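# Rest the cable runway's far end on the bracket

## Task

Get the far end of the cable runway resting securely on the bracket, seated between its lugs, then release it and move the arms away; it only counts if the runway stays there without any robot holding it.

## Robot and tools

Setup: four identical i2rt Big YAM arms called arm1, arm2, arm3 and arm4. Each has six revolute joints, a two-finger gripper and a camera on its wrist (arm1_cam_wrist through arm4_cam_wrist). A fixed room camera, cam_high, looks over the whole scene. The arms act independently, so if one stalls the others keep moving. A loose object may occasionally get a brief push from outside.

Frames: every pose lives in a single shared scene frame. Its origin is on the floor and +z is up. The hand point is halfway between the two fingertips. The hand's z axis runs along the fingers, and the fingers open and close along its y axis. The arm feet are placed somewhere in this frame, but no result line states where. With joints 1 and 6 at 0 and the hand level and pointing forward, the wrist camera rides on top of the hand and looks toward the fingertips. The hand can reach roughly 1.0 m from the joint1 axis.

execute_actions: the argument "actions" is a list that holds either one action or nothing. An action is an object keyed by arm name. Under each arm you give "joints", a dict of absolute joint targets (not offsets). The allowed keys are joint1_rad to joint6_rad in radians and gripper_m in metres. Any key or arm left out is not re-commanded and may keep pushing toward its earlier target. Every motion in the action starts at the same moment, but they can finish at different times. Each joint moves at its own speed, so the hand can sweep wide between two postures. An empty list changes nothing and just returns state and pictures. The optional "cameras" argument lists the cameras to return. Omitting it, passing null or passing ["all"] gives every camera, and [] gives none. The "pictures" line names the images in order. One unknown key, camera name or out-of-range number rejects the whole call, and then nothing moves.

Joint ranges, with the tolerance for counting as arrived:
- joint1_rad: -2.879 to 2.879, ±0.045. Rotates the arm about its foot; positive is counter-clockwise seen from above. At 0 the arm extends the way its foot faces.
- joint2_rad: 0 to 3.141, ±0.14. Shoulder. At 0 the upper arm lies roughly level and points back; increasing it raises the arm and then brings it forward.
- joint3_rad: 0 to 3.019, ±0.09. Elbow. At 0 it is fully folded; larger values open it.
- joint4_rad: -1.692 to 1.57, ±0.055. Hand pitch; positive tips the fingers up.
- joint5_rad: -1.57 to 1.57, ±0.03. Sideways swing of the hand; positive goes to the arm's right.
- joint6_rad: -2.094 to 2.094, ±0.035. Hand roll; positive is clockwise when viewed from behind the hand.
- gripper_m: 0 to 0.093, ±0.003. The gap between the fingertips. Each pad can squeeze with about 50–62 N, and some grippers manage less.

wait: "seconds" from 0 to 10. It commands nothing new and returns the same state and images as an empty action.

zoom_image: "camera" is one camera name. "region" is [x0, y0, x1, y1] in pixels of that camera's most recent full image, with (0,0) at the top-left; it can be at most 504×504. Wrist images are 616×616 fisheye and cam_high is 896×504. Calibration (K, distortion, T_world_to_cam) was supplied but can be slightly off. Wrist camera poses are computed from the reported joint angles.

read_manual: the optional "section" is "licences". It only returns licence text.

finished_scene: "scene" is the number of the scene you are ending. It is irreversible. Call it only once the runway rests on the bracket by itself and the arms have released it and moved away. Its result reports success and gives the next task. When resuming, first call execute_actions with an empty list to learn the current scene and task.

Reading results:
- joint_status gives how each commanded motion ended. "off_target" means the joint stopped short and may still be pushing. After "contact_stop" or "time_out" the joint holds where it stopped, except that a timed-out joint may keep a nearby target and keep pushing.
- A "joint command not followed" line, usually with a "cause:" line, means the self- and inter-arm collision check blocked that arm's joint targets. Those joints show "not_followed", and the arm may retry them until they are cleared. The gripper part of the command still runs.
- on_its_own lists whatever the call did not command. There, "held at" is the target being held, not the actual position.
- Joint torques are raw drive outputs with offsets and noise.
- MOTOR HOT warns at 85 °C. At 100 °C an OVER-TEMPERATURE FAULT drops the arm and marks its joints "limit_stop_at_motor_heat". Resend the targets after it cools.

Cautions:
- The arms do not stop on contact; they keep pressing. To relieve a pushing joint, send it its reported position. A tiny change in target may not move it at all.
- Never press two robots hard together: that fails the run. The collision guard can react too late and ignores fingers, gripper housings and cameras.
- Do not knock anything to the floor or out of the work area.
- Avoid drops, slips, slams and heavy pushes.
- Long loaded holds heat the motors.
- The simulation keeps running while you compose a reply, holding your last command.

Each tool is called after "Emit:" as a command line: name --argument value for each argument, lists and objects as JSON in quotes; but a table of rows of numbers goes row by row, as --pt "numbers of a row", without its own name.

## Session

Emit:
execute_actions --actions '[]'

Scene clock: 0.00 s.
Joint torques (N m, as the arm reports them, + toward a larger angle): no reading
arm1.joint_positions: joint1_rad=+0.084 joint2_rad=+0.516 joint3_rad=+1.393 joint4_rad=-1.536 joint5_rad=+0.219 joint6_rad=+0.349 gripper_m=+0.095
arm1.joint_status: not commanded
arm1.hand: x=-0.9522 y=-0.3243 z=+1.3701 quat_wxyz=(-0.338, +0.453, -0.769, -0.298) (m; scene frame)
arm2.joint_positions: joint1_rad=+0.336 joint2_rad=+0.497 joint3_rad=+1.443 joint4_rad=-1.248 joint5_rad=+0.034 joint6_rad=+0.468 gripper_m=+0.094
arm2.joint_status: not commanded
arm2.hand: x=-0.2604 y=+0.3481 z=+1.4283 quat_wxyz=(-0.541, -0.627, -0.503, +0.249) (m; scene frame)
arm3.joint_positions: joint1_rad=-0.094 joint2_rad=+0.624 joint3_rad=+1.403 joint4_rad=-1.536 joint5_rad=-0.067 joint6_rad=+0.291 gripper_m=+0.095
arm3.joint_status: not commanded
arm3.hand: x=+0.5960 y=-0.3357 z=+1.3497 quat_wxyz=(-0.204, +0.579, -0.713, -0.339) (m; scene frame)
arm4.joint_positions: joint1_rad=+0.475 joint2_rad=+0.571 joint3_rad=+1.422 joint4_rad=-1.465 joint5_rad=+0.287 joint6_rad=-0.443 gripper_m=+0.094
arm4.joint_status: not commanded
arm4.hand: x=+1.2763 y=+0.3158 z=+1.3375 quat_wxyz=(-0.259, -0.308, -0.825, +0.397) (m; scene frame)
pictures: arm1_cam_wrist, arm2_cam_wrist, arm3_cam_wrist, arm4_cam_wrist, cam_high
camera_calibration (this result's frames):
arm1_cam_wrist: T_world_to_cam=[[0.896615, -0.417593, -0.147298, 0.920977], [-0.442807, -0.846766, -0.294804, -0.284187], [-0.00161864, 0.32955, -0.944137, 1.51896], [0, 0, 0, 1]] pos_world=[-0.949144, -0.356621, 1.48599]
arm2_cam_wrist: T_world_to_cam=[[-0.898821, -0.0862929, -0.429738, 0.406283], [0.174447, 0.829008, -0.531332, 0.521021], [0.402107, -0.552539, -0.730076, 1.46661], [0, 0, 0, 1]] pos_world=[-0.315451, 0.41349, 1.52217]
arm3_cam_wrist: T_world_to_cam=[[0.964602, -0.0990103, -0.244418, -0.276271], [-0.141173, -0.976726, -0.161482, -0.0223643], [-0.222741, 0.190271, -0.956129, 1.60725], [0, 0, 0, 1]] pos_world=[0.621335, -0.355011, 1.4656]
arm4_cam_wrist: T_world_to_cam=[[-0.709387, -0.506179, 0.490461, 0.410126], [-0.663668, 0.714008, -0.223018, 0.927207], [-0.237306, -0.483709, -0.842444, 1.70415], [0, 0, 0, 1]] pos_world=[1.3107, 0.369876, 1.44128]
Images, in order (width x height): arm1_cam_wrist 616x616, arm2_cam_wrist 616x616, arm3_cam_wrist 616x616, arm4_cam_wrist 616x616, cam_high 896x504.

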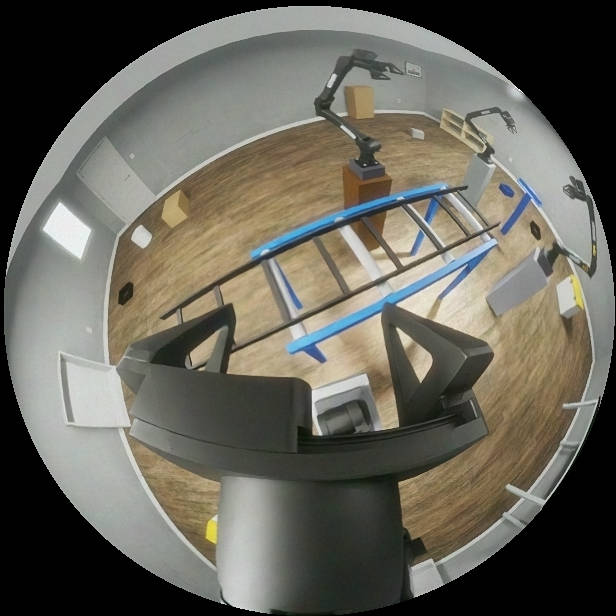

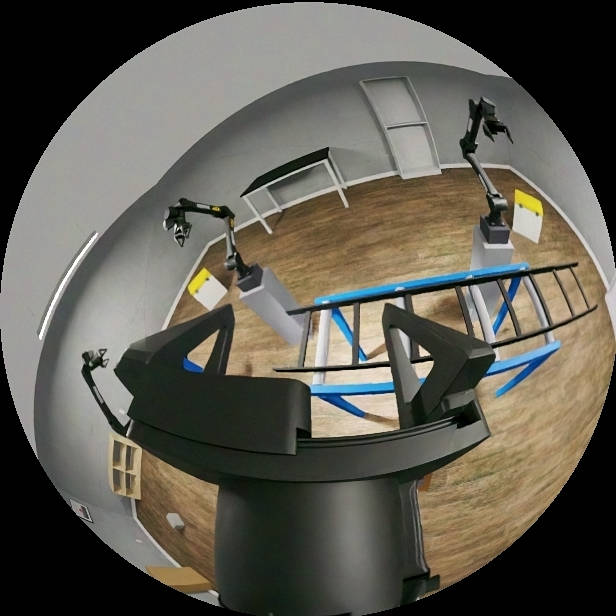

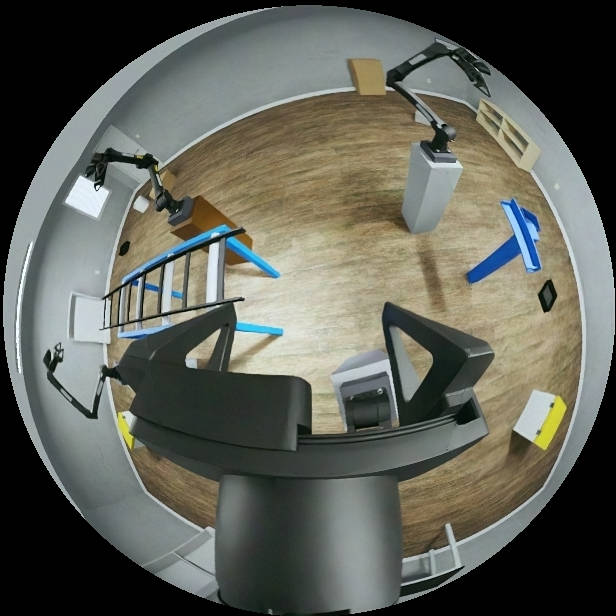

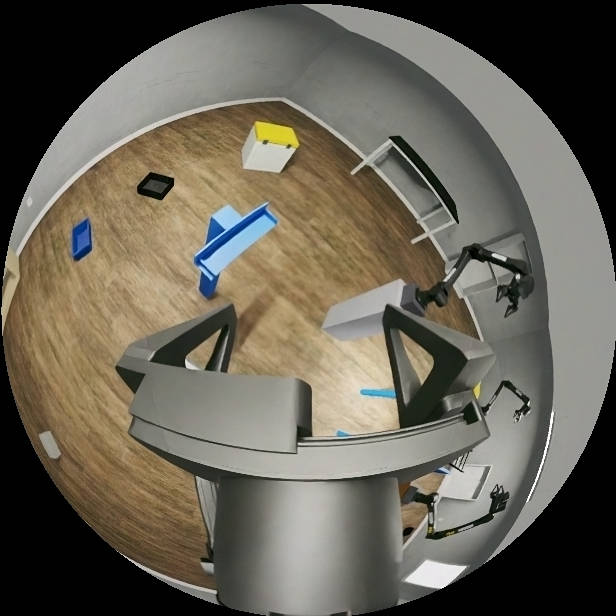

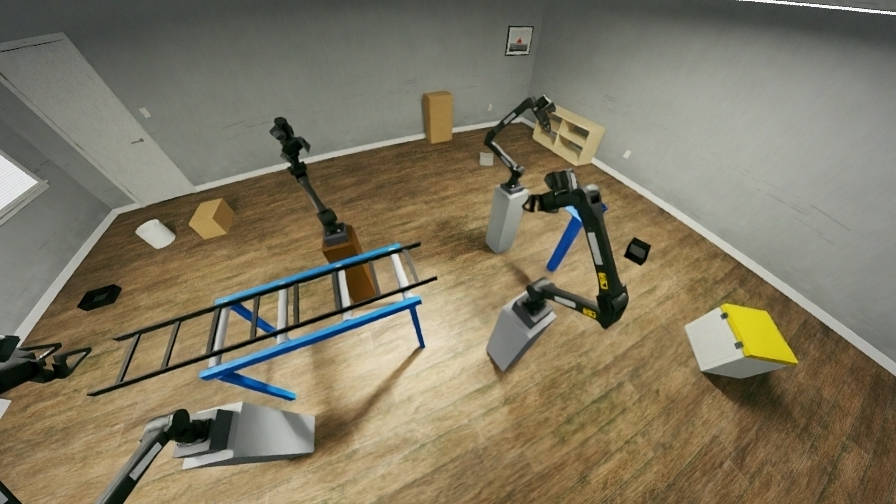

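Emit:
execute_actions --actions '[{"arm3":{"joints":{"joint1_rad":0.707,"joint2_rad":2.25,"joint3_rad":2.12,"joint4_rad":-1.421,"joint5_rad":0,"joint6_rad":0.85,"gripper_m":0.06}},"arm4":{"joints":{"joint1_rad":-0.587,"joint2_rad":1.531,"joint3_rad":1.634,"joint4_rad":-1.674,"joint5_rad":0,"joint6_rad":-0.497,"gripper_m":0.093}}}]' --cameras '["arm3_cam_wrist","arm4_cam_wrist","cam_high"]'

Scene clock: 12.27 s.
Joint torques (N m, as the arm reports them, + toward a larger angle): arm1=[-1.98  4.5  10.47  1.39  0.15 -0.08] | arm2=[-1.55  4.1   8.01  2.2  -0.02 -0.06] | arm3=[ -0.77 -26.52  12.69   0.32   0.13   0.15] | arm4=[ -0.55 -13.79  10.2    0.06  -0.02  -0.2 ]
arm1.joint_positions: joint1_rad=+0.084 joint2_rad=+0.516 joint3_rad=+1.393 joint4_rad=-1.536 joint5_rad=+0.219 joint6_rad=+0.349 gripper_m=+0.095
arm1.joint_status: not commanded
arm1.hand: x=-0.9522 y=-0.3243 z=+1.3701 quat_wxyz=(-0.338, +0.453, -0.769, -0.298) (m; scene frame)
arm2.joint_positions: joint1_rad=+0.336 joint2_rad=+0.497 joint3_rad=+1.443 joint4_rad=-1.248 joint5_rad=+0.034 joint6_rad=+0.468 gripper_m=+0.094
arm2.joint_status: not commanded
arm2.hand: x=-0.2604 y=+0.3481 z=+1.4283 quat_wxyz=(-0.541, -0.627, -0.503, +0.249) (m; scene frame)
arm3.joint_positions: joint1_rad=+0.713 joint2_rad=+2.248 joint3_rad=+2.096 joint4_rad=-1.423 joint5_rad=+0.000 joint6_rad=+0.838 gripper_m=+0.060
arm3.joint_status: all done
arm3.hand: x=+0.0983 y=-0.0901 z=+0.9196 quat_wxyz=(-0.001, +0.715, -0.700, +0.004) (m; scene frame)
arm4.joint_positions: joint1_rad=-0.597 joint2_rad=+1.529 joint3_rad=+1.612 joint4_rad=-1.664 joint5_rad=+0.001 joint6_rad=-0.486 gripper_m=+0.093
arm4.joint_status: all done
arm4.hand: x=+0.9984 y=+0.1057 z=+1.0920 quat_wxyz=(+0.001, -0.715, -0.699, -0.006) (m; scene frame)
pictures: arm3_cam_wrist, arm4_cam_wrist, cam_high
camera_calibration (this result's frames):
arm3_cam_wrist: T_world_to_cam=[[0.99966, 0.0245163, 0.00892661, -0.10229], [0.0147633, -0.813608, 0.581227, -0.605741], [0.0215123, -0.580897, -0.813693, 0.813987], [0, 0, 0, 1]] pos_world=[0.0936875, -0.0174849, 1.01532]
arm4_cam_wrist: T_world_to_cam=[[-0.999602, 0.0193633, -0.0205317, 1.01918], [0.00363081, 0.809691, 0.586846, -0.722611], [0.0279875, 0.586537, -0.809439, 0.915751], [0, 0, 0, 1]] pos_world=[0.995766, 0.0282351, 1.18623]
Images, in order (width x height): arm3_cam_wrist 616x616, arm4_cam_wrist 616x616, cam_high 896x504.

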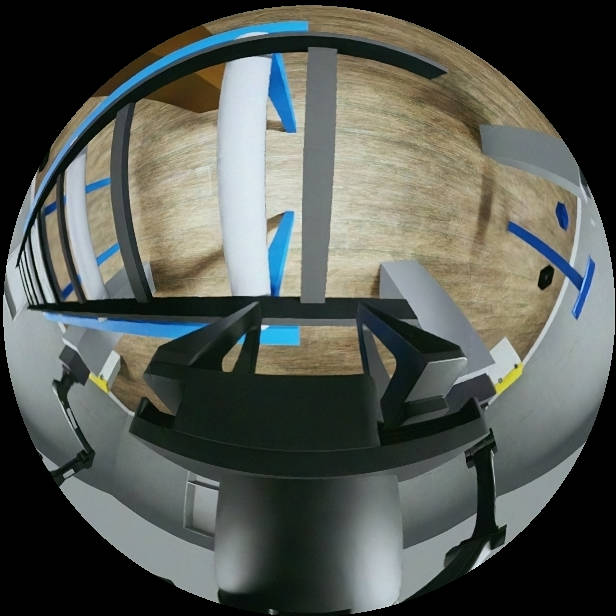

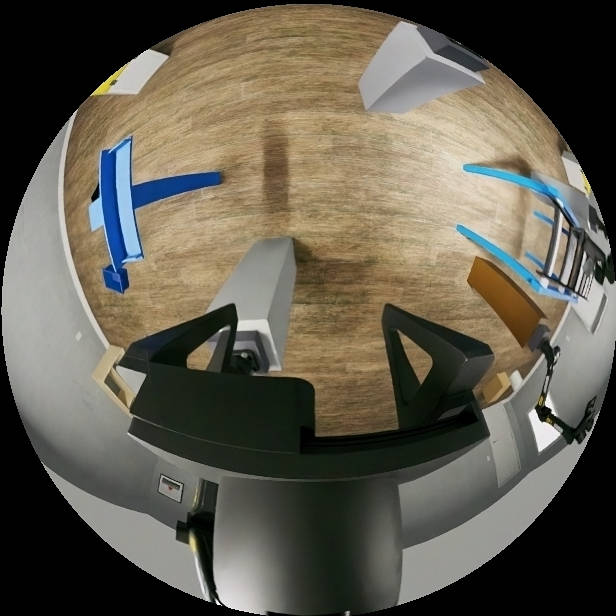

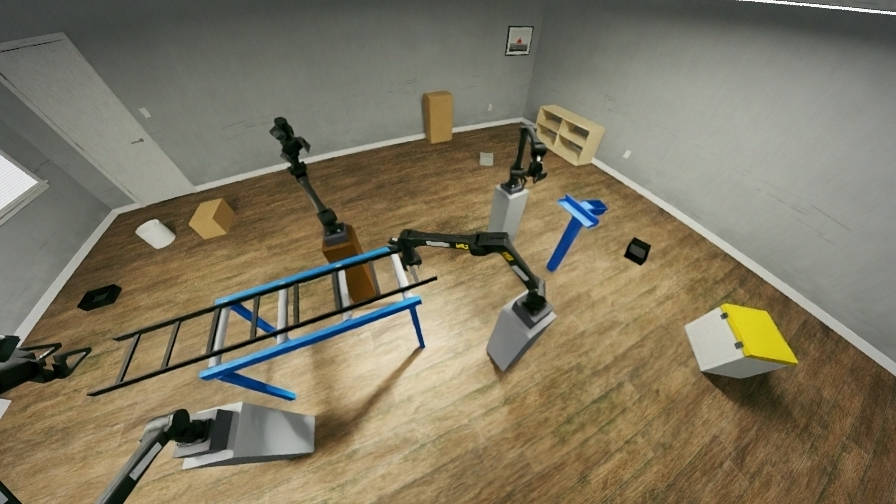

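Emit:
execute_actions --actions '[{"arm3":{"joints":{"joint1_rad":0.685,"joint2_rad":2.365,"joint3_rad":2.01,"joint4_rad":-1.205,"joint5_rad":0,"joint6_rad":0.85}}}]' --cameras '["arm3_cam_wrist"]'

Emit:
execute_actions --actions '[{"arm3":{"joints":{"joint1_rad":0.255,"joint2_rad":2.31,"joint3_rad":1.83,"joint4_rad":-1.093,"joint5_rad":0,"joint6_rad":0.4,"gripper_m":0.045}}}]' --cameras '["arm3_cam_wrist","cam_high"]'

Scene clock: 27.47 s.
Joint torques (N m, as the arm reports them, + toward a larger angle): arm1=[-2.19  4.54 10.5   1.37  0.15 -0.08] | arm2=[-1.53  4.12  8.02  2.22 -0.01 -0.06] | arm3=[ -0.69 -26.22  10.67   0.77   0.12   0.14] | arm4=[ -0.28 -13.41  10.14   0.05  -0.03  -0.19]
arm1.joint_positions: joint1_rad=+0.084 joint2_rad=+0.516 joint3_rad=+1.393 joint4_rad=-1.536 joint5_rad=+0.219 joint6_rad=+0.349 gripper_m=+0.095
arm1.joint_status: not commanded
arm1.hand: x=-0.9522 y=-0.3243 z=+1.3701 quat_wxyz=(-0.338, +0.453, -0.769, -0.298) (m; scene frame)
arm2.joint_positions: joint1_rad=+0.336 joint2_rad=+0.497 joint3_rad=+1.443 joint4_rad=-1.248 joint5_rad=+0.034 joint6_rad=+0.468 gripper_m=+0.094
arm2.joint_status: not commanded
arm2.hand: x=-0.2604 y=+0.3481 z=+1.4283 quat_wxyz=(-0.541, -0.627, -0.503, +0.249) (m; scene frame)
arm3.joint_positions: joint1_rad=+0.696 joint2_rad=+2.349 joint3_rad=+2.002 joint4_rad=-1.219 joint5_rad=+0.000 joint6_rad=+0.839 gripper_m=+0.060
arm3.joint_status: all done
arm3.hand: x=+0.1008 y=-0.0762 z=+0.8169 quat_wxyz=(-0.001, +0.708, -0.706, +0.000) (m; scene frame)
arm4.joint_positions: joint1_rad=-0.597 joint2_rad=+1.529 joint3_rad=+1.612 joint4_rad=-1.664 joint5_rad=+0.001 joint6_rad=-0.486 gripper_m=+0.093
arm4.joint_status: not commanded
arm4.hand: x=+0.9984 y=+0.1057 z=+1.0920 quat_wxyz=(+0.001, -0.715, -0.699, -0.006) (m; scene frame)
pictures: arm3_cam_wrist
camera_calibration (this result's frames):
arm3_cam_wrist: T_world_to_cam=[[0.999973, 0.00695692, 0.00244358, -0.100347], [0.00427666, -0.81717, 0.576381, -0.530094], [0.00600666, -0.576355, -0.817177, 0.743207], [0, 0, 0, 1]] pos_world=[0.0981472, -0.00412801, 0.913113]
Images, in order (width x height): arm3_cam_wrist 616x616.

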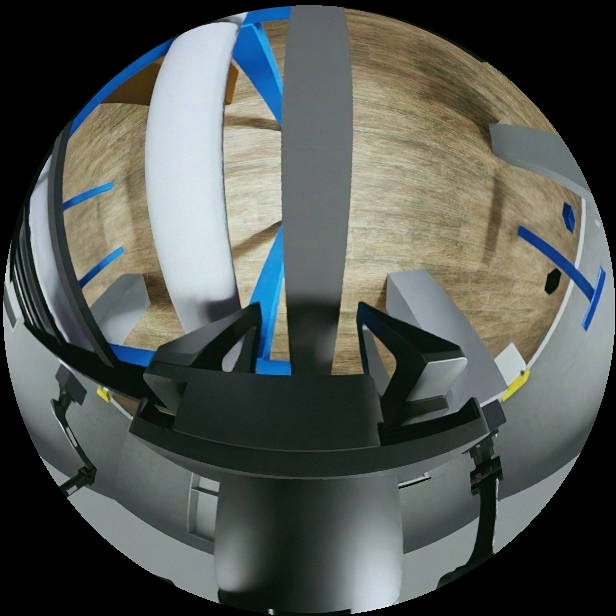

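Scene clock: 30.20 s.
Joint torques (N m, as the arm reports them, + toward a larger angle): arm1=[-2.07  4.5  10.48  1.36  0.16 -0.06] | arm2=[-1.52  4.07  8.04  2.21 -0.01 -0.06] | arm3=[ -1.7  -24.15  11.02   0.12   0.31   0.12] | arm4=[ -0.7  -13.78  10.11   0.04  -0.02  -0.21]
arm1.joint_positions: joint1_rad=+0.084 joint2_rad=+0.516 joint3_rad=+1.393 joint4_rad=-1.536 joint5_rad=+0.219 joint6_rad=+0.349 gripper_m=+0.095
arm1.joint_status: not commanded
arm1.hand: x=-0.9522 y=-0.3243 z=+1.3701 quat_wxyz=(-0.338, +0.453, -0.769, -0.298) (m; scene frame)
arm2.joint_positions: joint1_rad=+0.336 joint2_rad=+0.497 joint3_rad=+1.443 joint4_rad=-1.248 joint5_rad=+0.034 joint6_rad=+0.468 gripper_m=+0.094
arm2.joint_status: not commanded
arm2.hand: x=-0.2604 y=+0.3481 z=+1.4283 quat_wxyz=(-0.541, -0.627, -0.503, +0.249) (m; scene frame)
arm3.joint_positions: joint1_rad=+0.273 joint2_rad=+2.291 joint3_rad=+1.811 joint4_rad=-1.088 joint5_rad=-0.005 joint6_rad=+0.391 gripper_m=+0.045
arm3.joint_status: all done
arm3.hand: x=+0.3503 y=+0.0643 z=+0.7894 quat_wxyz=(+0.001, +0.717, -0.697, +0.000) (m; scene frame)
arm4.joint_positions: joint1_rad=-0.597 joint2_rad=+1.529 joint3_rad=+1.612 joint4_rad=-1.664 joint5_rad=+0.001 joint6_rad=-0.486 gripper_m=+0.093
arm4.joint_status: not commanded
arm4.hand: x=+0.9984 y=+0.1057 z=+1.0920 quat_wxyz=(+0.001, -0.715, -0.699, -0.006) (m; scene frame)
pictures: arm3_cam_wrist, cam_high
camera_calibration (this result's frames):
arm3_cam_wrist: T_world_to_cam=[[0.999508, 0.0313681, 0.0000609634, -0.350256], [0.0255411, -0.814965, 0.578948, -0.410046], [0.0182101, -0.578661, -0.815365, 0.794624], [0, 0, 0, 1]] pos_world=[0.346087, 0.136632, 0.885325]
Images, in order (width x height): arm3_cam_wrist 616x616, cam_high 896x504.

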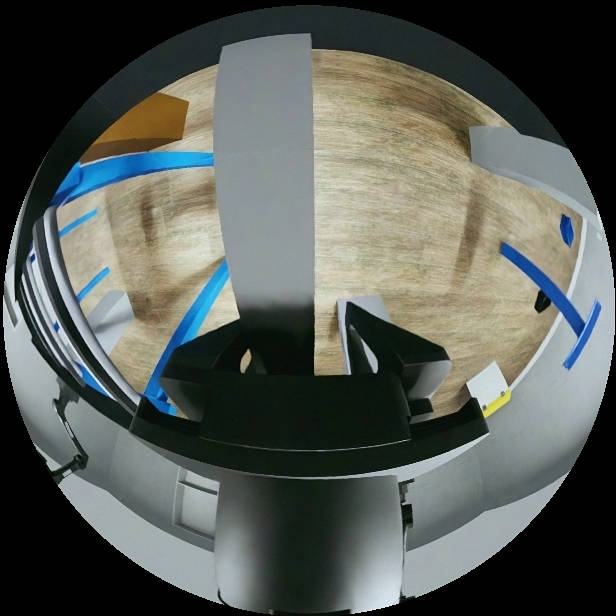

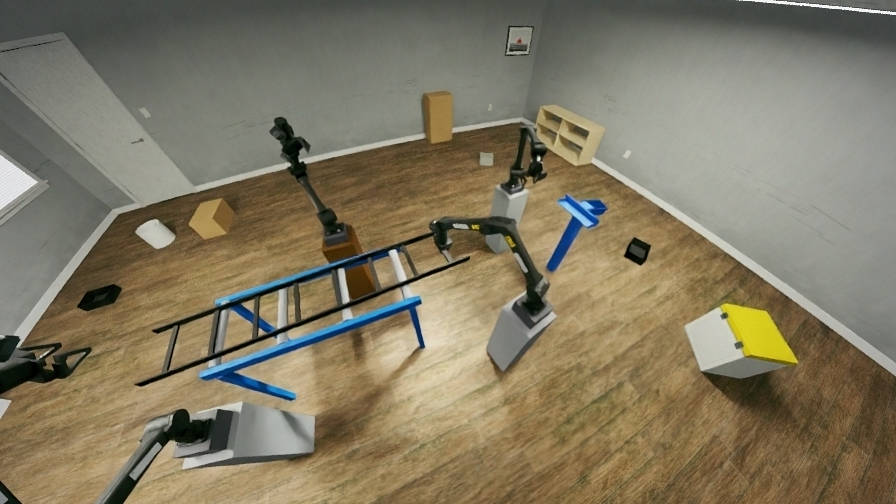

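Emit:
execute_actions --actions '[{"arm3":{"joints":{"joint1_rad":0.02,"joint2_rad":2.11,"joint3_rad":1.472,"joint4_rad":-0.933,"joint5_rad":0,"joint6_rad":0.17,"gripper_m":0.0}}}]' --cameras '["cam_high"]'

Emit:
execute_actions --actions '[{"arm3":{"joints":{"joint1_rad":-0.375,"joint2_rad":2.015,"joint3_rad":1.305,"joint4_rad":-0.86,"joint5_rad":0,"joint6_rad":-0.2}},"arm4":{"joints":{"joint6_rad":-0.72}}}]' --cameras '["arm3_cam_wrist","cam_high"]'

Scene clock: 45.17 s.
Joint torques (N m, as the arm reports them, + toward a larger angle): arm1=[-1.99  4.44 10.49  1.34  0.15 -0.07] | arm2=[-1.56  4.09  8.02  2.22 -0.01 -0.06] | arm3=[ -0.97 -23.31   8.18  -0.56   0.08   0.15] | arm4=[ -0.31 -13.8   10.17   0.02  -0.01  -0.19]
arm1.joint_positions: joint1_rad=+0.084 joint2_rad=+0.516 joint3_rad=+1.393 joint4_rad=-1.536 joint5_rad=+0.219 joint6_rad=+0.349 gripper_m=+0.095
arm1.joint_status: not commanded
arm1.hand: x=-0.9522 y=-0.3243 z=+1.3701 quat_wxyz=(-0.338, +0.453, -0.769, -0.298) (m; scene frame)
arm2.joint_positions: joint1_rad=+0.336 joint2_rad=+0.497 joint3_rad=+1.443 joint4_rad=-1.248 joint5_rad=+0.034 joint6_rad=+0.468 gripper_m=+0.094
arm2.joint_status: not commanded
arm2.hand: x=-0.2604 y=+0.3481 z=+1.4283 quat_wxyz=(-0.541, -0.627, -0.503, +0.249) (m; scene frame)
arm3.joint_positions: joint1_rad=+0.028 joint2_rad=+2.119 joint3_rad=+1.474 joint4_rad=-0.909 joint5_rad=-0.001 joint6_rad=+0.158 gripper_m=+0.022
arm3.joint_status: gripper_m off_target (ended at +0.022, target +0.000); the others done
arm3.hand: x=+0.5190 y=+0.0379 z=+0.7851 quat_wxyz=(-0.006, +0.713, -0.701, -0.005) (m; scene frame)
arm4.joint_positions: joint1_rad=-0.597 joint2_rad=+1.529 joint3_rad=+1.612 joint4_rad=-1.664 joint5_rad=+0.001 joint6_rad=-0.486 gripper_m=+0.093
arm4.joint_status: not commanded
arm4.hand: x=+0.9984 y=+0.1057 z=+1.0920 quat_wxyz=(+0.001, -0.715, -0.699, -0.006) (m; scene frame)
pictures: cam_high
Images, in order (width x height): cam_high 896x504.

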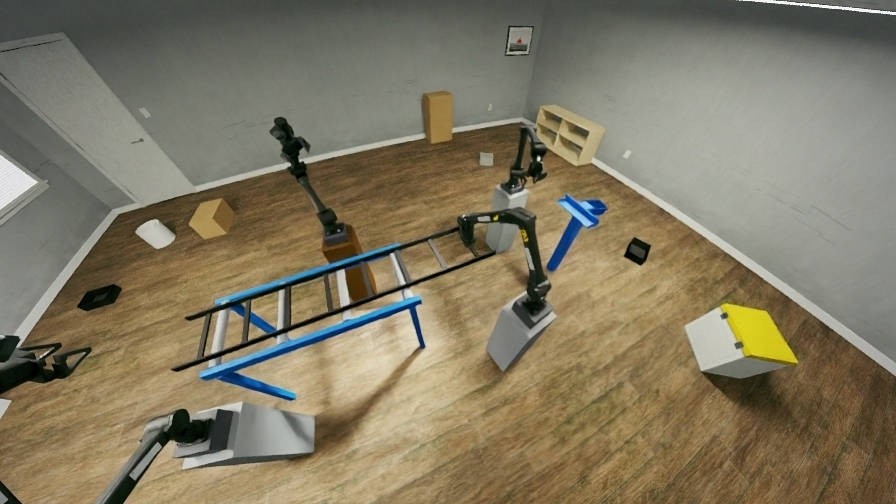

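Scene clock: 47.43 s.
Joint torques (N m, as the arm reports them, + toward a larger angle): arm1=[-2.12  4.57 10.45  1.39  0.16 -0.06] | arm2=[-1.57  4.06  8.02  2.19 -0.01 -0.06] | arm3=[ -1.71 -21.25   8.67   0.     0.29  -0.13] | arm4=[ -0.45 -13.7   10.14   0.06  -0.04  -0.2 ]
arm1.joint_positions: joint1_rad=+0.084 joint2_rad=+0.516 joint3_rad=+1.393 joint4_rad=-1.536 joint5_rad=+0.219 joint6_rad=+0.349 gripper_m=+0.095
arm1.joint_status: not commanded
arm1.hand: x=-0.9522 y=-0.3243 z=+1.3701 quat_wxyz=(-0.338, +0.453, -0.769, -0.298) (m; scene frame)
arm2.joint_positions: joint1_rad=+0.336 joint2_rad=+0.497 joint3_rad=+1.443 joint4_rad=-1.248 joint5_rad=+0.034 joint6_rad=+0.468 gripper_m=+0.094
arm2.joint_status: not commanded
arm2.hand: x=-0.2604 y=+0.3481 z=+1.4283 quat_wxyz=(-0.541, -0.627, -0.503, +0.249) (m; scene frame)
arm3.joint_positions: joint1_rad=-0.358 joint2_rad=+2.026 joint3_rad=+1.295 joint4_rad=-0.852 joint5_rad=-0.006 joint6_rad=-0.178 gripper_m=+0.022
arm3.joint_status: all done
arm3.hand: x=+0.7309 y=-0.0212 z=+0.7831 quat_wxyz=(+0.006, +0.695, -0.719, +0.003) (m; scene frame)
arm4.joint_positions: joint1_rad=-0.597 joint2_rad=+1.529 joint3_rad=+1.612 joint4_rad=-1.664 joint5_rad=+0.001 joint6_rad=-0.708 gripper_m=+0.093
arm4.joint_status: all done
arm4.hand: x=+0.9984 y=+0.1057 z=+1.0920 quat_wxyz=(+0.000, -0.633, -0.774, -0.006) (m; scene frame)
pictures: arm3_cam_wrist, cam_high
camera_calibration (this result's frames):
arm3_cam_wrist: T_world_to_cam=[[0.999544, -0.0301183, -0.00228868, -0.727504], [-0.0230155, -0.808505, 0.588039, -0.457385], [-0.0195612, -0.587718, -0.80883, 0.755356], [0, 0, 0, 1]] pos_world=[0.731421, 0.0522269, 0.878249]
Images, in order (width x height): arm3_cam_wrist 616x616, cam_high 896x504.

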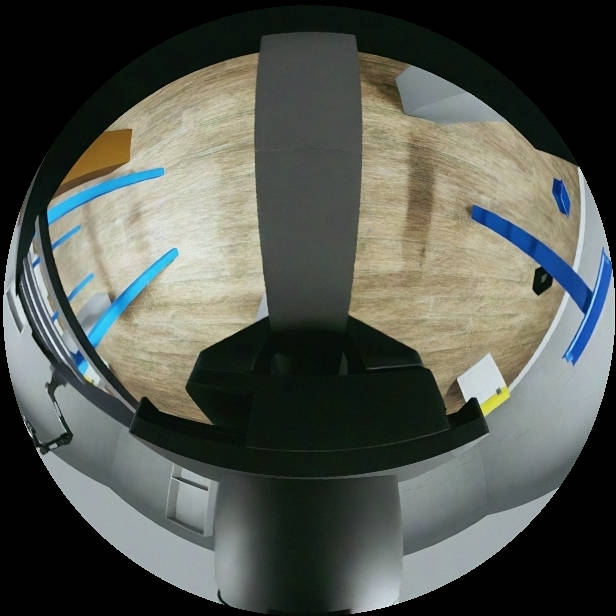

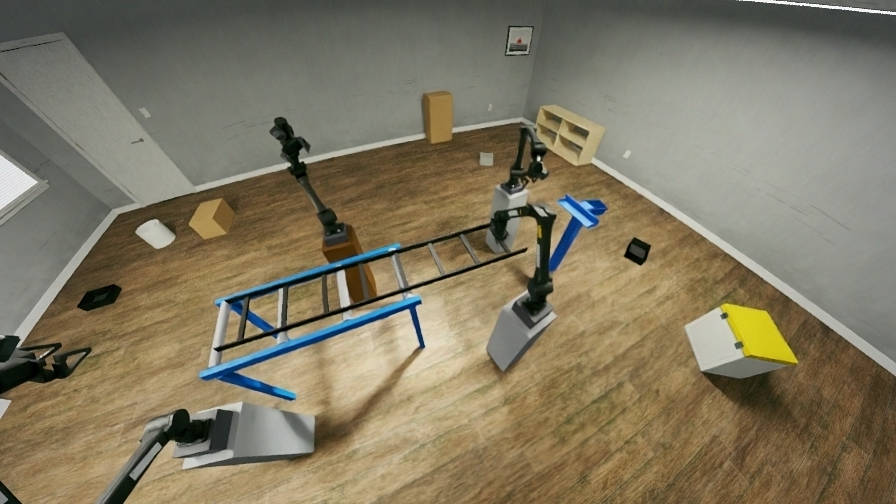

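Emit:
execute_actions --actions '[{"arm3":{"joints":{"joint1_rad":-0.358,"gripper_m":0.06}}}]' --cameras '[]'

Emit:
execute_actions --actions '[{"arm3":{"joints":{"joint2_rad":1.0,"joint4_rad":-1.4}}}]' --cameras '[]'

Emit:
execute_actions --actions '[{"arm3":{"joints":{"joint1_rad":0.6,"joint2_rad":0.3,"joint3_rad":0.5}},"arm4":{"joints":{"joint1_rad":-0.855,"joint2_rad":2.273,"joint3_rad":2.218,"joint4_rad":-1.481,"joint5_rad":0,"joint6_rad":-0.75}}}]' --cameras '["arm4_cam_wrist","cam_high"]'

Scene clock: 67.80 s.
Joint torques (N m, as the arm reports them, + toward a larger angle): arm1=[-2.11  4.56 10.48  1.33  0.15 -0.08] | arm2=[-1.49  4.09  8.02  2.22 -0.02 -0.06] | arm3=[ -0.42 -21.51   8.72   0.01   0.2   -0.04] | arm4=[ -0.42 -13.65  10.13   0.03  -0.04  -0.21]
arm1.joint_positions: joint1_rad=+0.084 joint2_rad=+0.516 joint3_rad=+1.393 joint4_rad=-1.536 joint5_rad=+0.219 joint6_rad=+0.349 gripper_m=+0.095
arm1.joint_status: not commanded
arm1.hand: x=-0.9522 y=-0.3243 z=+1.3701 quat_wxyz=(-0.338, +0.453, -0.769, -0.298) (m; scene frame)
arm2.joint_positions: joint1_rad=+0.336 joint2_rad=+0.497 joint3_rad=+1.443 joint4_rad=-1.248 joint5_rad=+0.034 joint6_rad=+0.468 gripper_m=+0.094
arm2.joint_status: not commanded
arm2.hand: x=-0.2604 y=+0.3481 z=+1.4283 quat_wxyz=(-0.541, -0.627, -0.503, +0.249) (m; scene frame)
arm3.joint_positions: joint1_rad=-0.358 joint2_rad=+2.026 joint3_rad=+1.295 joint4_rad=-0.852 joint5_rad=-0.004 joint6_rad=-0.188 gripper_m=+0.060
arm3.joint_status: all done
arm3.hand: x=+0.7313 y=-0.0213 z=+0.7831 quat_wxyz=(+0.005, +0.699, -0.715, +0.004) (m; scene frame)
arm4.joint_positions: joint1_rad=-0.597 joint2_rad=+1.529 joint3_rad=+1.612 joint4_rad=-1.664 joint5_rad=+0.001 joint6_rad=-0.708 gripper_m=+0.093
arm4.joint_status: not commanded
arm4.hand: x=+0.9984 y=+0.1057 z=+1.0920 quat_wxyz=(+0.000, -0.633, -0.774, -0.006) (m; scene frame)
pictures: none
No camera images: the call's "cameras" was empty. Leave "cameras" out to get every camera's image.

Scene clock: 69.50 s.
Joint torques (N m, as the arm reports them, + toward a larger angle): arm1=[-2.08  4.43 10.51  1.35  0.14 -0.07] | arm2=[-1.58  4.07  8.02  2.2  -0.01 -0.06] | arm3=[-0.29 -4.59 12.22  0.57  0.2  -0.04] | arm4=[ -0.41 -13.95  10.14   0.04  -0.04  -0.19]
arm1.joint_positions: joint1_rad=+0.084 joint2_rad=+0.516 joint3_rad=+1.393 joint4_rad=-1.536 joint5_rad=+0.219 joint6_rad=+0.349 gripper_m=+0.095
arm1.joint_status: not commanded
arm1.hand: x=-0.9522 y=-0.3243 z=+1.3701 quat_wxyz=(-0.338, +0.453, -0.769, -0.298) (m; scene frame)
arm2.joint_positions: joint1_rad=+0.336 joint2_rad=+0.497 joint3_rad=+1.443 joint4_rad=-1.248 joint5_rad=+0.034 joint6_rad=+0.468 gripper_m=+0.094
arm2.joint_status: not commanded
arm2.hand: x=-0.2604 y=+0.3481 z=+1.4283 quat_wxyz=(-0.541, -0.627, -0.503, +0.249) (m; scene frame)
arm3.joint_positions: joint1_rad=-0.358 joint2_rad=+0.991 joint3_rad=+1.295 joint4_rad=-1.385 joint5_rad=-0.004 joint6_rad=-0.188 gripper_m=+0.060
arm3.joint_status: all done
arm3.hand: x=+0.6917 y=-0.1961 z=+1.2250 quat_wxyz=(-0.202, +0.679, -0.693, -0.133) (m; scene frame)
arm4.joint_positions: joint1_rad=-0.597 joint2_rad=+1.529 joint3_rad=+1.612 joint4_rad=-1.664 joint5_rad=+0.001 joint6_rad=-0.708 gripper_m=+0.093
arm4.joint_status: not commanded
arm4.hand: x=+0.9984 y=+0.1057 z=+1.0920 quat_wxyz=(+0.000, -0.633, -0.774, -0.006) (m; scene frame)
pictures: none
No camera images: the call's "cameras" was empty. Leave "cameras" out to get every camera's image.

Scene clock: 71.30 s.
Joint torques (N m, as the arm reports them, + toward a larger angle): arm1=[-2.19  4.3  10.48  1.34  0.16 -0.07] | arm2=[-1.54  4.02  8.02  2.21 -0.01 -0.06] | arm3=[ 0.66  2.69 11.29  0.51  0.1  -0.02] | arm4=[ -0.56 -25.95  11.39   0.49  -0.05  -0.19]
arm1.joint_positions: joint1_rad=+0.084 joint2_rad=+0.516 joint3_rad=+1.393 joint4_rad=-1.536 joint5_rad=+0.219 joint6_rad=+0.349 gripper_m=+0.095
arm1.joint_status: not commanded
arm1.hand: x=-0.9522 y=-0.3243 z=+1.3701 quat_wxyz=(-0.338, +0.453, -0.769, -0.298) (m; scene frame)
arm2.joint_positions: joint1_rad=+0.336 joint2_rad=+0.497 joint3_rad=+1.443 joint4_rad=-1.248 joint5_rad=+0.034 joint6_rad=+0.468 gripper_m=+0.094
arm2.joint_status: not commanded
arm2.hand: x=-0.2604 y=+0.3481 z=+1.4283 quat_wxyz=(-0.541, -0.627, -0.503, +0.249) (m; scene frame)
arm3.joint_positions: joint1_rad=+0.589 joint2_rad=+0.315 joint3_rad=+0.498 joint4_rad=-1.389 joint5_rad=-0.001 joint6_rad=-0.190 gripper_m=+0.060
arm3.joint_status: all done
arm3.hand: x=+0.5214 y=-0.4312 z=+0.9951 quat_wxyz=(-0.089, +0.933, -0.312, -0.156) (m; scene frame)
arm4.joint_positions: joint1_rad=-0.865 joint2_rad=+2.271 joint3_rad=+2.177 joint4_rad=-1.485 joint5_rad=+0.001 joint6_rad=-0.738 gripper_m=+0.093
arm4.joint_status: all done
arm4.hand: x=+0.7317 y=+0.0036 z=+0.8877 quat_wxyz=(-0.001, -0.720, -0.694, -0.006) (m; scene frame)
pictures: arm4_cam_wrist, cam_high
camera_calibration (this result's frames):
arm4_cam_wrist: T_world_to_cam=[[-0.99917, 0.0345775, -0.0215123, 0.750924], [0.0154835, 0.811148, 0.584636, -0.525875], [0.037665, 0.583818, -0.811011, 0.812036], [0, 0, 0, 1]] pos_world=[0.727858, -0.0734837, 0.982169]
Images, in order (width x height): arm4_cam_wrist 616x616, cam_high 896x504.

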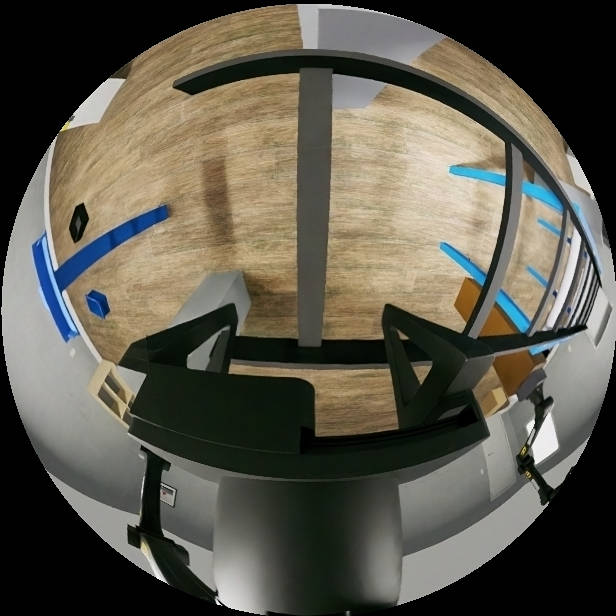

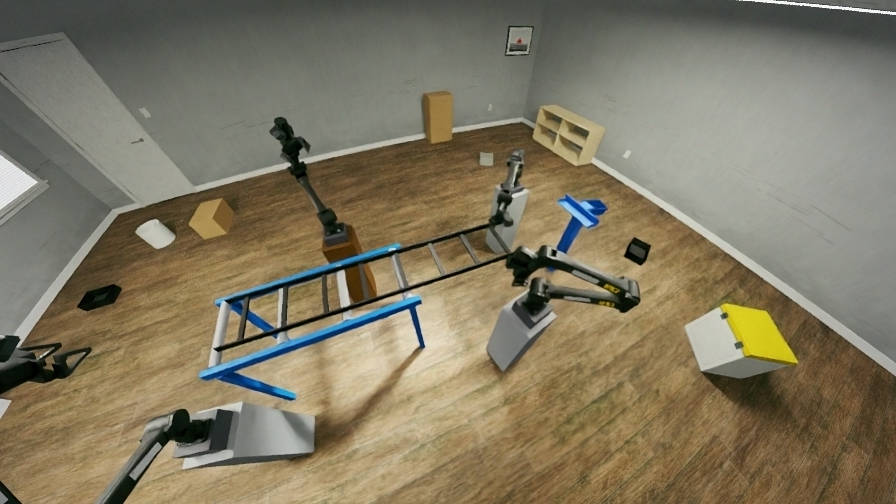

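Emit:
execute_actions --actions '[{"arm4":{"joints":{"joint2_rad":2.366,"joint3_rad":2.03,"joint4_rad":-1.222,"joint6_rad":-0.73,"gripper_m":0.06}}}]' --cameras '[]'

Emit:
execute_actions --actions '[{"arm4":{"joints":{"gripper_m":0.0}}}]' --cameras '["arm4_cam_wrist"]'

Scene clock: 78.47 s.
Joint torques (N m, as the arm reports them, + toward a larger angle): arm1=[-2.3   4.49 10.49  1.34  0.15 -0.09] | arm2=[-1.56  4.07  8.03  2.22 -0.01 -0.06] | arm3=[ 0.65  2.69 11.46  0.51  0.1  -0.03] | arm4=[ -0.11 -27.54   8.89   0.7   -0.04   0.01]
arm1.joint_positions: joint1_rad=+0.084 joint2_rad=+0.516 joint3_rad=+1.393 joint4_rad=-1.536 joint5_rad=+0.219 joint6_rad=+0.349 gripper_m=+0.095
arm1.joint_status: not commanded
arm1.hand: x=-0.9522 y=-0.3243 z=+1.3701 quat_wxyz=(-0.338, +0.453, -0.769, -0.298) (m; scene frame)
arm2.joint_positions: joint1_rad=+0.336 joint2_rad=+0.497 joint3_rad=+1.443 joint4_rad=-1.248 joint5_rad=+0.034 joint6_rad=+0.468 gripper_m=+0.094
arm2.joint_status: not commanded
arm2.hand: x=-0.2604 y=+0.3481 z=+1.4283 quat_wxyz=(-0.541, -0.627, -0.503, +0.249) (m; scene frame)
arm3.joint_positions: joint1_rad=+0.589 joint2_rad=+0.315 joint3_rad=+0.498 joint4_rad=-1.389 joint5_rad=-0.001 joint6_rad=-0.190 gripper_m=+0.060
arm3.joint_status: not commanded
arm3.hand: x=+0.5214 y=-0.4312 z=+0.9951 quat_wxyz=(-0.089, +0.933, -0.312, -0.156) (m; scene frame)
arm4.joint_positions: joint1_rad=-0.865 joint2_rad=+2.375 joint3_rad=+2.016 joint4_rad=-1.233 joint5_rad=+0.000 joint6_rad=-0.738 gripper_m=+0.060
arm4.joint_status: all done
arm4.hand: x=+0.7338 y=+0.0051 z=+0.7574 quat_wxyz=(-0.001, -0.720, -0.693, -0.012) (m; scene frame)
pictures: none
No camera images: the call's "cameras" was empty. Leave "cameras" out to get every camera's image.

Scene clock: 79.10 s.
Joint torques (N m, as the arm reports them, + toward a larger angle): arm1=[-2.11  4.66 10.5   1.35  0.14 -0.08] | arm2=[-1.57  4.1   8.02  2.21 -0.02 -0.06] | arm3=[ 0.65  2.64 11.46  0.49  0.1  -0.02] | arm4=[ -0.42 -27.24   8.91   0.59  -0.22  -0.1 ]
arm1.joint_positions: joint1_rad=+0.084 joint2_rad=+0.516 joint3_rad=+1.393 joint4_rad=-1.536 joint5_rad=+0.219 joint6_rad=+0.349 gripper_m=+0.095
arm1.joint_status: not commanded
arm1.hand: x=-0.9522 y=-0.3243 z=+1.3701 quat_wxyz=(-0.338, +0.453, -0.769, -0.298) (m; scene frame)
arm2.joint_positions: joint1_rad=+0.336 joint2_rad=+0.497 joint3_rad=+1.443 joint4_rad=-1.248 joint5_rad=+0.034 joint6_rad=+0.468 gripper_m=+0.094
arm2.joint_status: not commanded
arm2.hand: x=-0.2604 y=+0.3481 z=+1.4283 quat_wxyz=(-0.541, -0.627, -0.503, +0.249) (m; scene frame)
arm3.joint_positions: joint1_rad=+0.589 joint2_rad=+0.315 joint3_rad=+0.498 joint4_rad=-1.389 joint5_rad=-0.001 joint6_rad=-0.190 gripper_m=+0.060
arm3.joint_status: not commanded
arm3.hand: x=+0.5214 y=-0.4312 z=+0.9951 quat_wxyz=(-0.089, +0.933, -0.312, -0.156) (m; scene frame)
arm4.joint_positions: joint1_rad=-0.865 joint2_rad=+2.375 joint3_rad=+2.016 joint4_rad=-1.229 joint5_rad=+0.005 joint6_rad=-0.727 gripper_m=+0.021
arm4.joint_status: gripper_m off_target (ended at +0.021, target +0.000)
arm4.hand: x=+0.7324 y=+0.0049 z=+0.7574 quat_wxyz=(+0.002, -0.724, -0.690, -0.010) (m; scene frame)
pictures: arm4_cam_wrist
camera_calibration (this result's frames):
arm4_cam_wrist: T_world_to_cam=[[-0.998668, 0.0457495, -0.0238766, 0.750084], [0.0227268, 0.805297, 0.592436, -0.461891], [0.0463314, 0.591104, -0.805263, 0.694819], [0, 0, 0, 1]] pos_world=[0.72739, -0.0730672, 0.851062]
Images, in order (width x height): arm4_cam_wrist 616x616.

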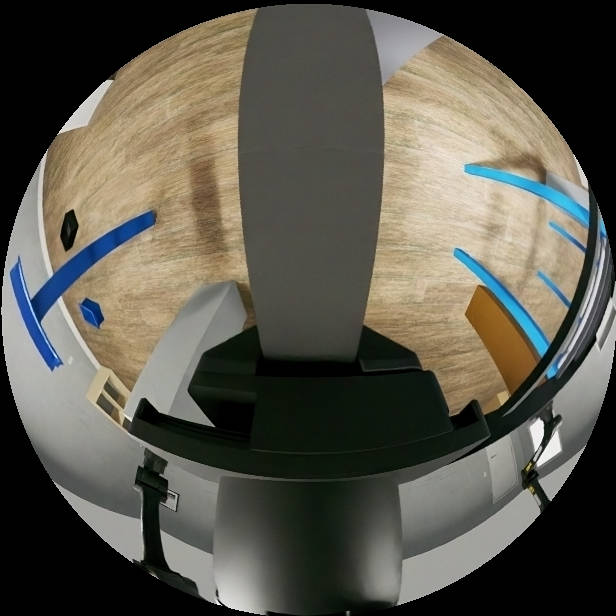

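Emit:
execute_actions --actions '[{"arm4":{"joints":{"joint1_rad":-0.768,"joint2_rad":2.168,"joint3_rad":1.66,"joint4_rad":-1.045,"joint5_rad":0,"joint6_rad":-0.65}}}]' --cameras '[]'

Emit:
execute_actions --actions '[{"arm4":{"joints":{"joint1_rad":-0.568,"joint2_rad":1.965,"joint3_rad":1.395,"joint4_rad":-0.92,"joint5_rad":0,"joint6_rad":-0.45}}}]' --cameras '["arm4_cam_wrist","cam_high"]'

Scene clock: 97.63 s.
Joint torques (N m, as the arm reports them, + toward a larger angle): arm1=[-2.16  4.48 10.47  1.31  0.15 -0.07] | arm2=[-1.56  4.06  8.02  2.19 -0.01 -0.06] | arm3=[ 0.7   2.64 11.46  0.51  0.1  -0.02] | arm4=[ -2.73 -23.38   9.27   0.08   0.08  -0.45]
arm1.joint_positions: joint1_rad=+0.084 joint2_rad=+0.516 joint3_rad=+1.393 joint4_rad=-1.536 joint5_rad=+0.219 joint6_rad=+0.349 gripper_m=+0.095
arm1.joint_status: not commanded
arm1.hand: x=-0.9522 y=-0.3243 z=+1.3701 quat_wxyz=(-0.338, +0.453, -0.769, -0.298) (m; scene frame)
arm2.joint_positions: joint1_rad=+0.336 joint2_rad=+0.497 joint3_rad=+1.443 joint4_rad=-1.248 joint5_rad=+0.034 joint6_rad=+0.468 gripper_m=+0.094
arm2.joint_status: not commanded
arm2.hand: x=-0.2604 y=+0.3481 z=+1.4283 quat_wxyz=(-0.541, -0.627, -0.503, +0.249) (m; scene frame)
arm3.joint_positions: joint1_rad=+0.589 joint2_rad=+0.315 joint3_rad=+0.498 joint4_rad=-1.389 joint5_rad=-0.001 joint6_rad=-0.190 gripper_m=+0.060
arm3.joint_status: not commanded
arm3.hand: x=+0.5214 y=-0.4312 z=+0.9951 quat_wxyz=(-0.089, +0.933, -0.312, -0.156) (m; scene frame)
arm4.joint_positions: joint1_rad=-0.745 joint2_rad=+2.172 joint3_rad=+1.634 joint4_rad=-1.037 joint5_rad=-0.003 joint6_rad=-0.614 gripper_m=+0.021
arm4.joint_status: joint6_rad off_target (ended at -0.615, target -0.650); the others done
arm4.hand: x=+0.8424 y=+0.0099 z=+0.7562 quat_wxyz=(-0.002, -0.722, -0.692, -0.004) (m; scene frame)
pictures: none
No camera images: the call's "cameras" was empty. Leave "cameras" out to get every camera's image.

Scene clock: 99.43 s.
Joint torques (N m, as the arm reports them, + toward a larger angle): arm1=[-2.16  4.51 10.51  1.37  0.15 -0.07] | arm2=[-1.6   4.13  8.04  2.21 -0.01 -0.06] | arm3=[ 0.68  2.65 11.47  0.51  0.1  -0.02] | arm4=[ -1.53 -24.2   10.    -0.12   0.13  -0.2 ]
arm1.joint_positions: joint1_rad=+0.084 joint2_rad=+0.516 joint3_rad=+1.393 joint4_rad=-1.536 joint5_rad=+0.219 joint6_rad=+0.349 gripper_m=+0.095
arm1.joint_status: not commanded
arm1.hand: x=-0.9522 y=-0.3243 z=+1.3701 quat_wxyz=(-0.338, +0.453, -0.769, -0.298) (m; scene frame)
arm2.joint_positions: joint1_rad=+0.336 joint2_rad=+0.497 joint3_rad=+1.443 joint4_rad=-1.248 joint5_rad=+0.034 joint6_rad=+0.468 gripper_m=+0.094
arm2.joint_status: not commanded
arm2.hand: x=-0.2604 y=+0.3481 z=+1.4283 quat_wxyz=(-0.541, -0.627, -0.503, +0.249) (m; scene frame)
arm3.joint_positions: joint1_rad=+0.589 joint2_rad=+0.315 joint3_rad=+0.498 joint4_rad=-1.389 joint5_rad=-0.001 joint6_rad=-0.190 gripper_m=+0.060
arm3.joint_status: not commanded
arm3.hand: x=+0.5214 y=-0.4312 z=+0.9951 quat_wxyz=(-0.089, +0.933, -0.312, -0.156) (m; scene frame)
arm4.joint_positions: joint1_rad=-0.562 joint2_rad=+2.017 joint3_rad=+1.350 joint4_rad=-0.905 joint5_rad=-0.003 joint6_rad=-0.439 gripper_m=+0.021
arm4.joint_status: all done
arm4.hand: x=+0.9712 y=+0.0137 z=+0.7550 quat_wxyz=(-0.002, -0.719, -0.695, -0.002) (m; scene frame)
pictures: arm4_cam_wrist, cam_high
camera_calibration (this result's frames):
arm4_cam_wrist: T_world_to_cam=[[-0.999336, 0.0310453, -0.0190948, 0.985427], [0.0142677, 0.815305, 0.578856, -0.454684], [0.0335388, 0.578199, -0.815206, 0.696768], [0, 0, 0, 1]] pos_world=[0.967891, -0.0627574, 0.850023]
Images, in order (width x height): arm4_cam_wrist 616x616, cam_high 896x504.

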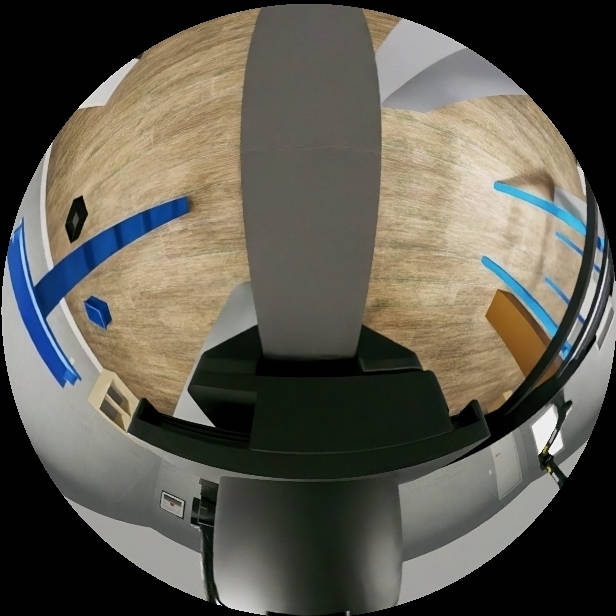

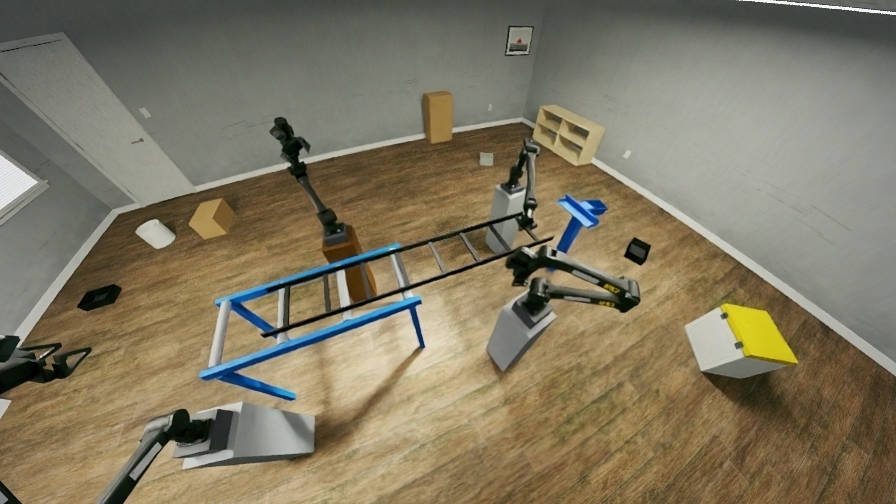

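Emit:
execute_actions --actions '[{"arm3":{"joints":{"joint1_rad":-1.128,"joint4_rad":-0.5,"joint6_rad":0}},"arm4":{"joints":{"joint1_rad":-0.225,"joint2_rad":1.785,"joint3_rad":1.23,"joint4_rad":-0.842,"joint5_rad":0,"joint6_rad":-0.115}}}]' --cameras '["arm4_cam_wrist"]'

Scene clock: 116.47 s.
Joint torques (N m, as the arm reports them, + toward a larger angle): arm1=[-2.13  4.6  10.55  1.36  0.14 -0.09] | arm2=[-1.56  4.12  8.02  2.2  -0.01 -0.06] | arm3=[-1.08  1.43 12.48  2.6   0.09  0.14] | arm4=[ -0.2  -28.29  10.44  -0.29   0.    -0.04]
arm1.joint_positions: joint1_rad=+0.084 joint2_rad=+0.516 joint3_rad=+1.393 joint4_rad=-1.536 joint5_rad=+0.219 joint6_rad=+0.349 gripper_m=+0.095
arm1.joint_status: not commanded
arm1.hand: x=-0.9522 y=-0.3243 z=+1.3701 quat_wxyz=(-0.338, +0.453, -0.769, -0.298) (m; scene frame)
arm2.joint_positions: joint1_rad=+0.336 joint2_rad=+0.497 joint3_rad=+1.443 joint4_rad=-1.248 joint5_rad=+0.034 joint6_rad=+0.468 gripper_m=+0.094
arm2.joint_status: not commanded
arm2.hand: x=-0.2604 y=+0.3481 z=+1.4283 quat_wxyz=(-0.541, -0.627, -0.503, +0.249) (m; scene frame)
arm3.joint_positions: joint1_rad=-1.117 joint2_rad=+0.315 joint3_rad=+0.498 joint4_rad=-0.522 joint5_rad=-0.001 joint6_rad=-0.011 gripper_m=+0.060
arm3.joint_status: all done
arm3.hand: x=+0.8585 y=-0.3760 z=+1.1443 quat_wxyz=(-0.554, +0.246, -0.777, -0.167) (m; scene frame)
arm4.joint_positions: joint1_rad=-0.241 joint2_rad=+1.909 joint3_rad=+1.174 joint4_rad=-0.821 joint5_rad=+0.001 joint6_rad=-0.117 gripper_m=+0.021
arm4.joint_status: all done
arm4.hand: x=+1.1439 y=+0.0071 z=+0.7584 quat_wxyz=(-0.006, -0.720, -0.694, +0.005) (m; scene frame)
pictures: arm4_cam_wrist
camera_calibration (this result's frames):
arm4_cam_wrist: T_world_to_cam=[[-0.999394, 0.0320295, -0.0136596, 1.15419], [0.0186557, 0.823755, 0.566638, -0.449532], [0.0294013, 0.56604, -0.823853, 0.708899], [0, 0, 0, 1]] pos_world=[1.14103, -0.0679287, 0.854517]
Images, in order (width x height): arm4_cam_wrist 616x616.

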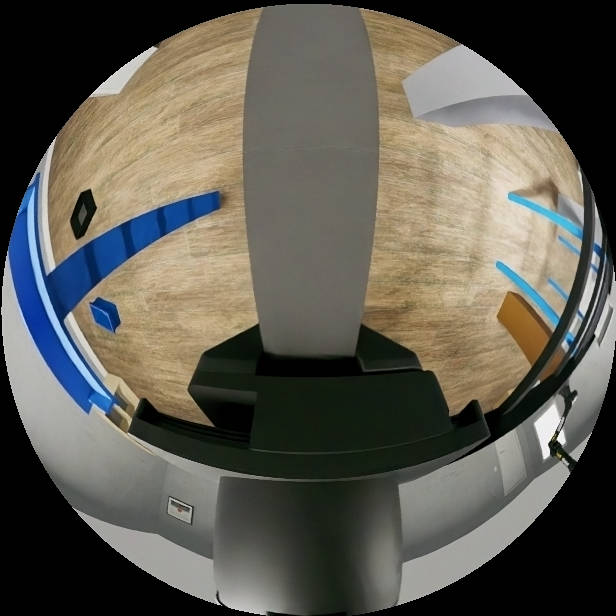

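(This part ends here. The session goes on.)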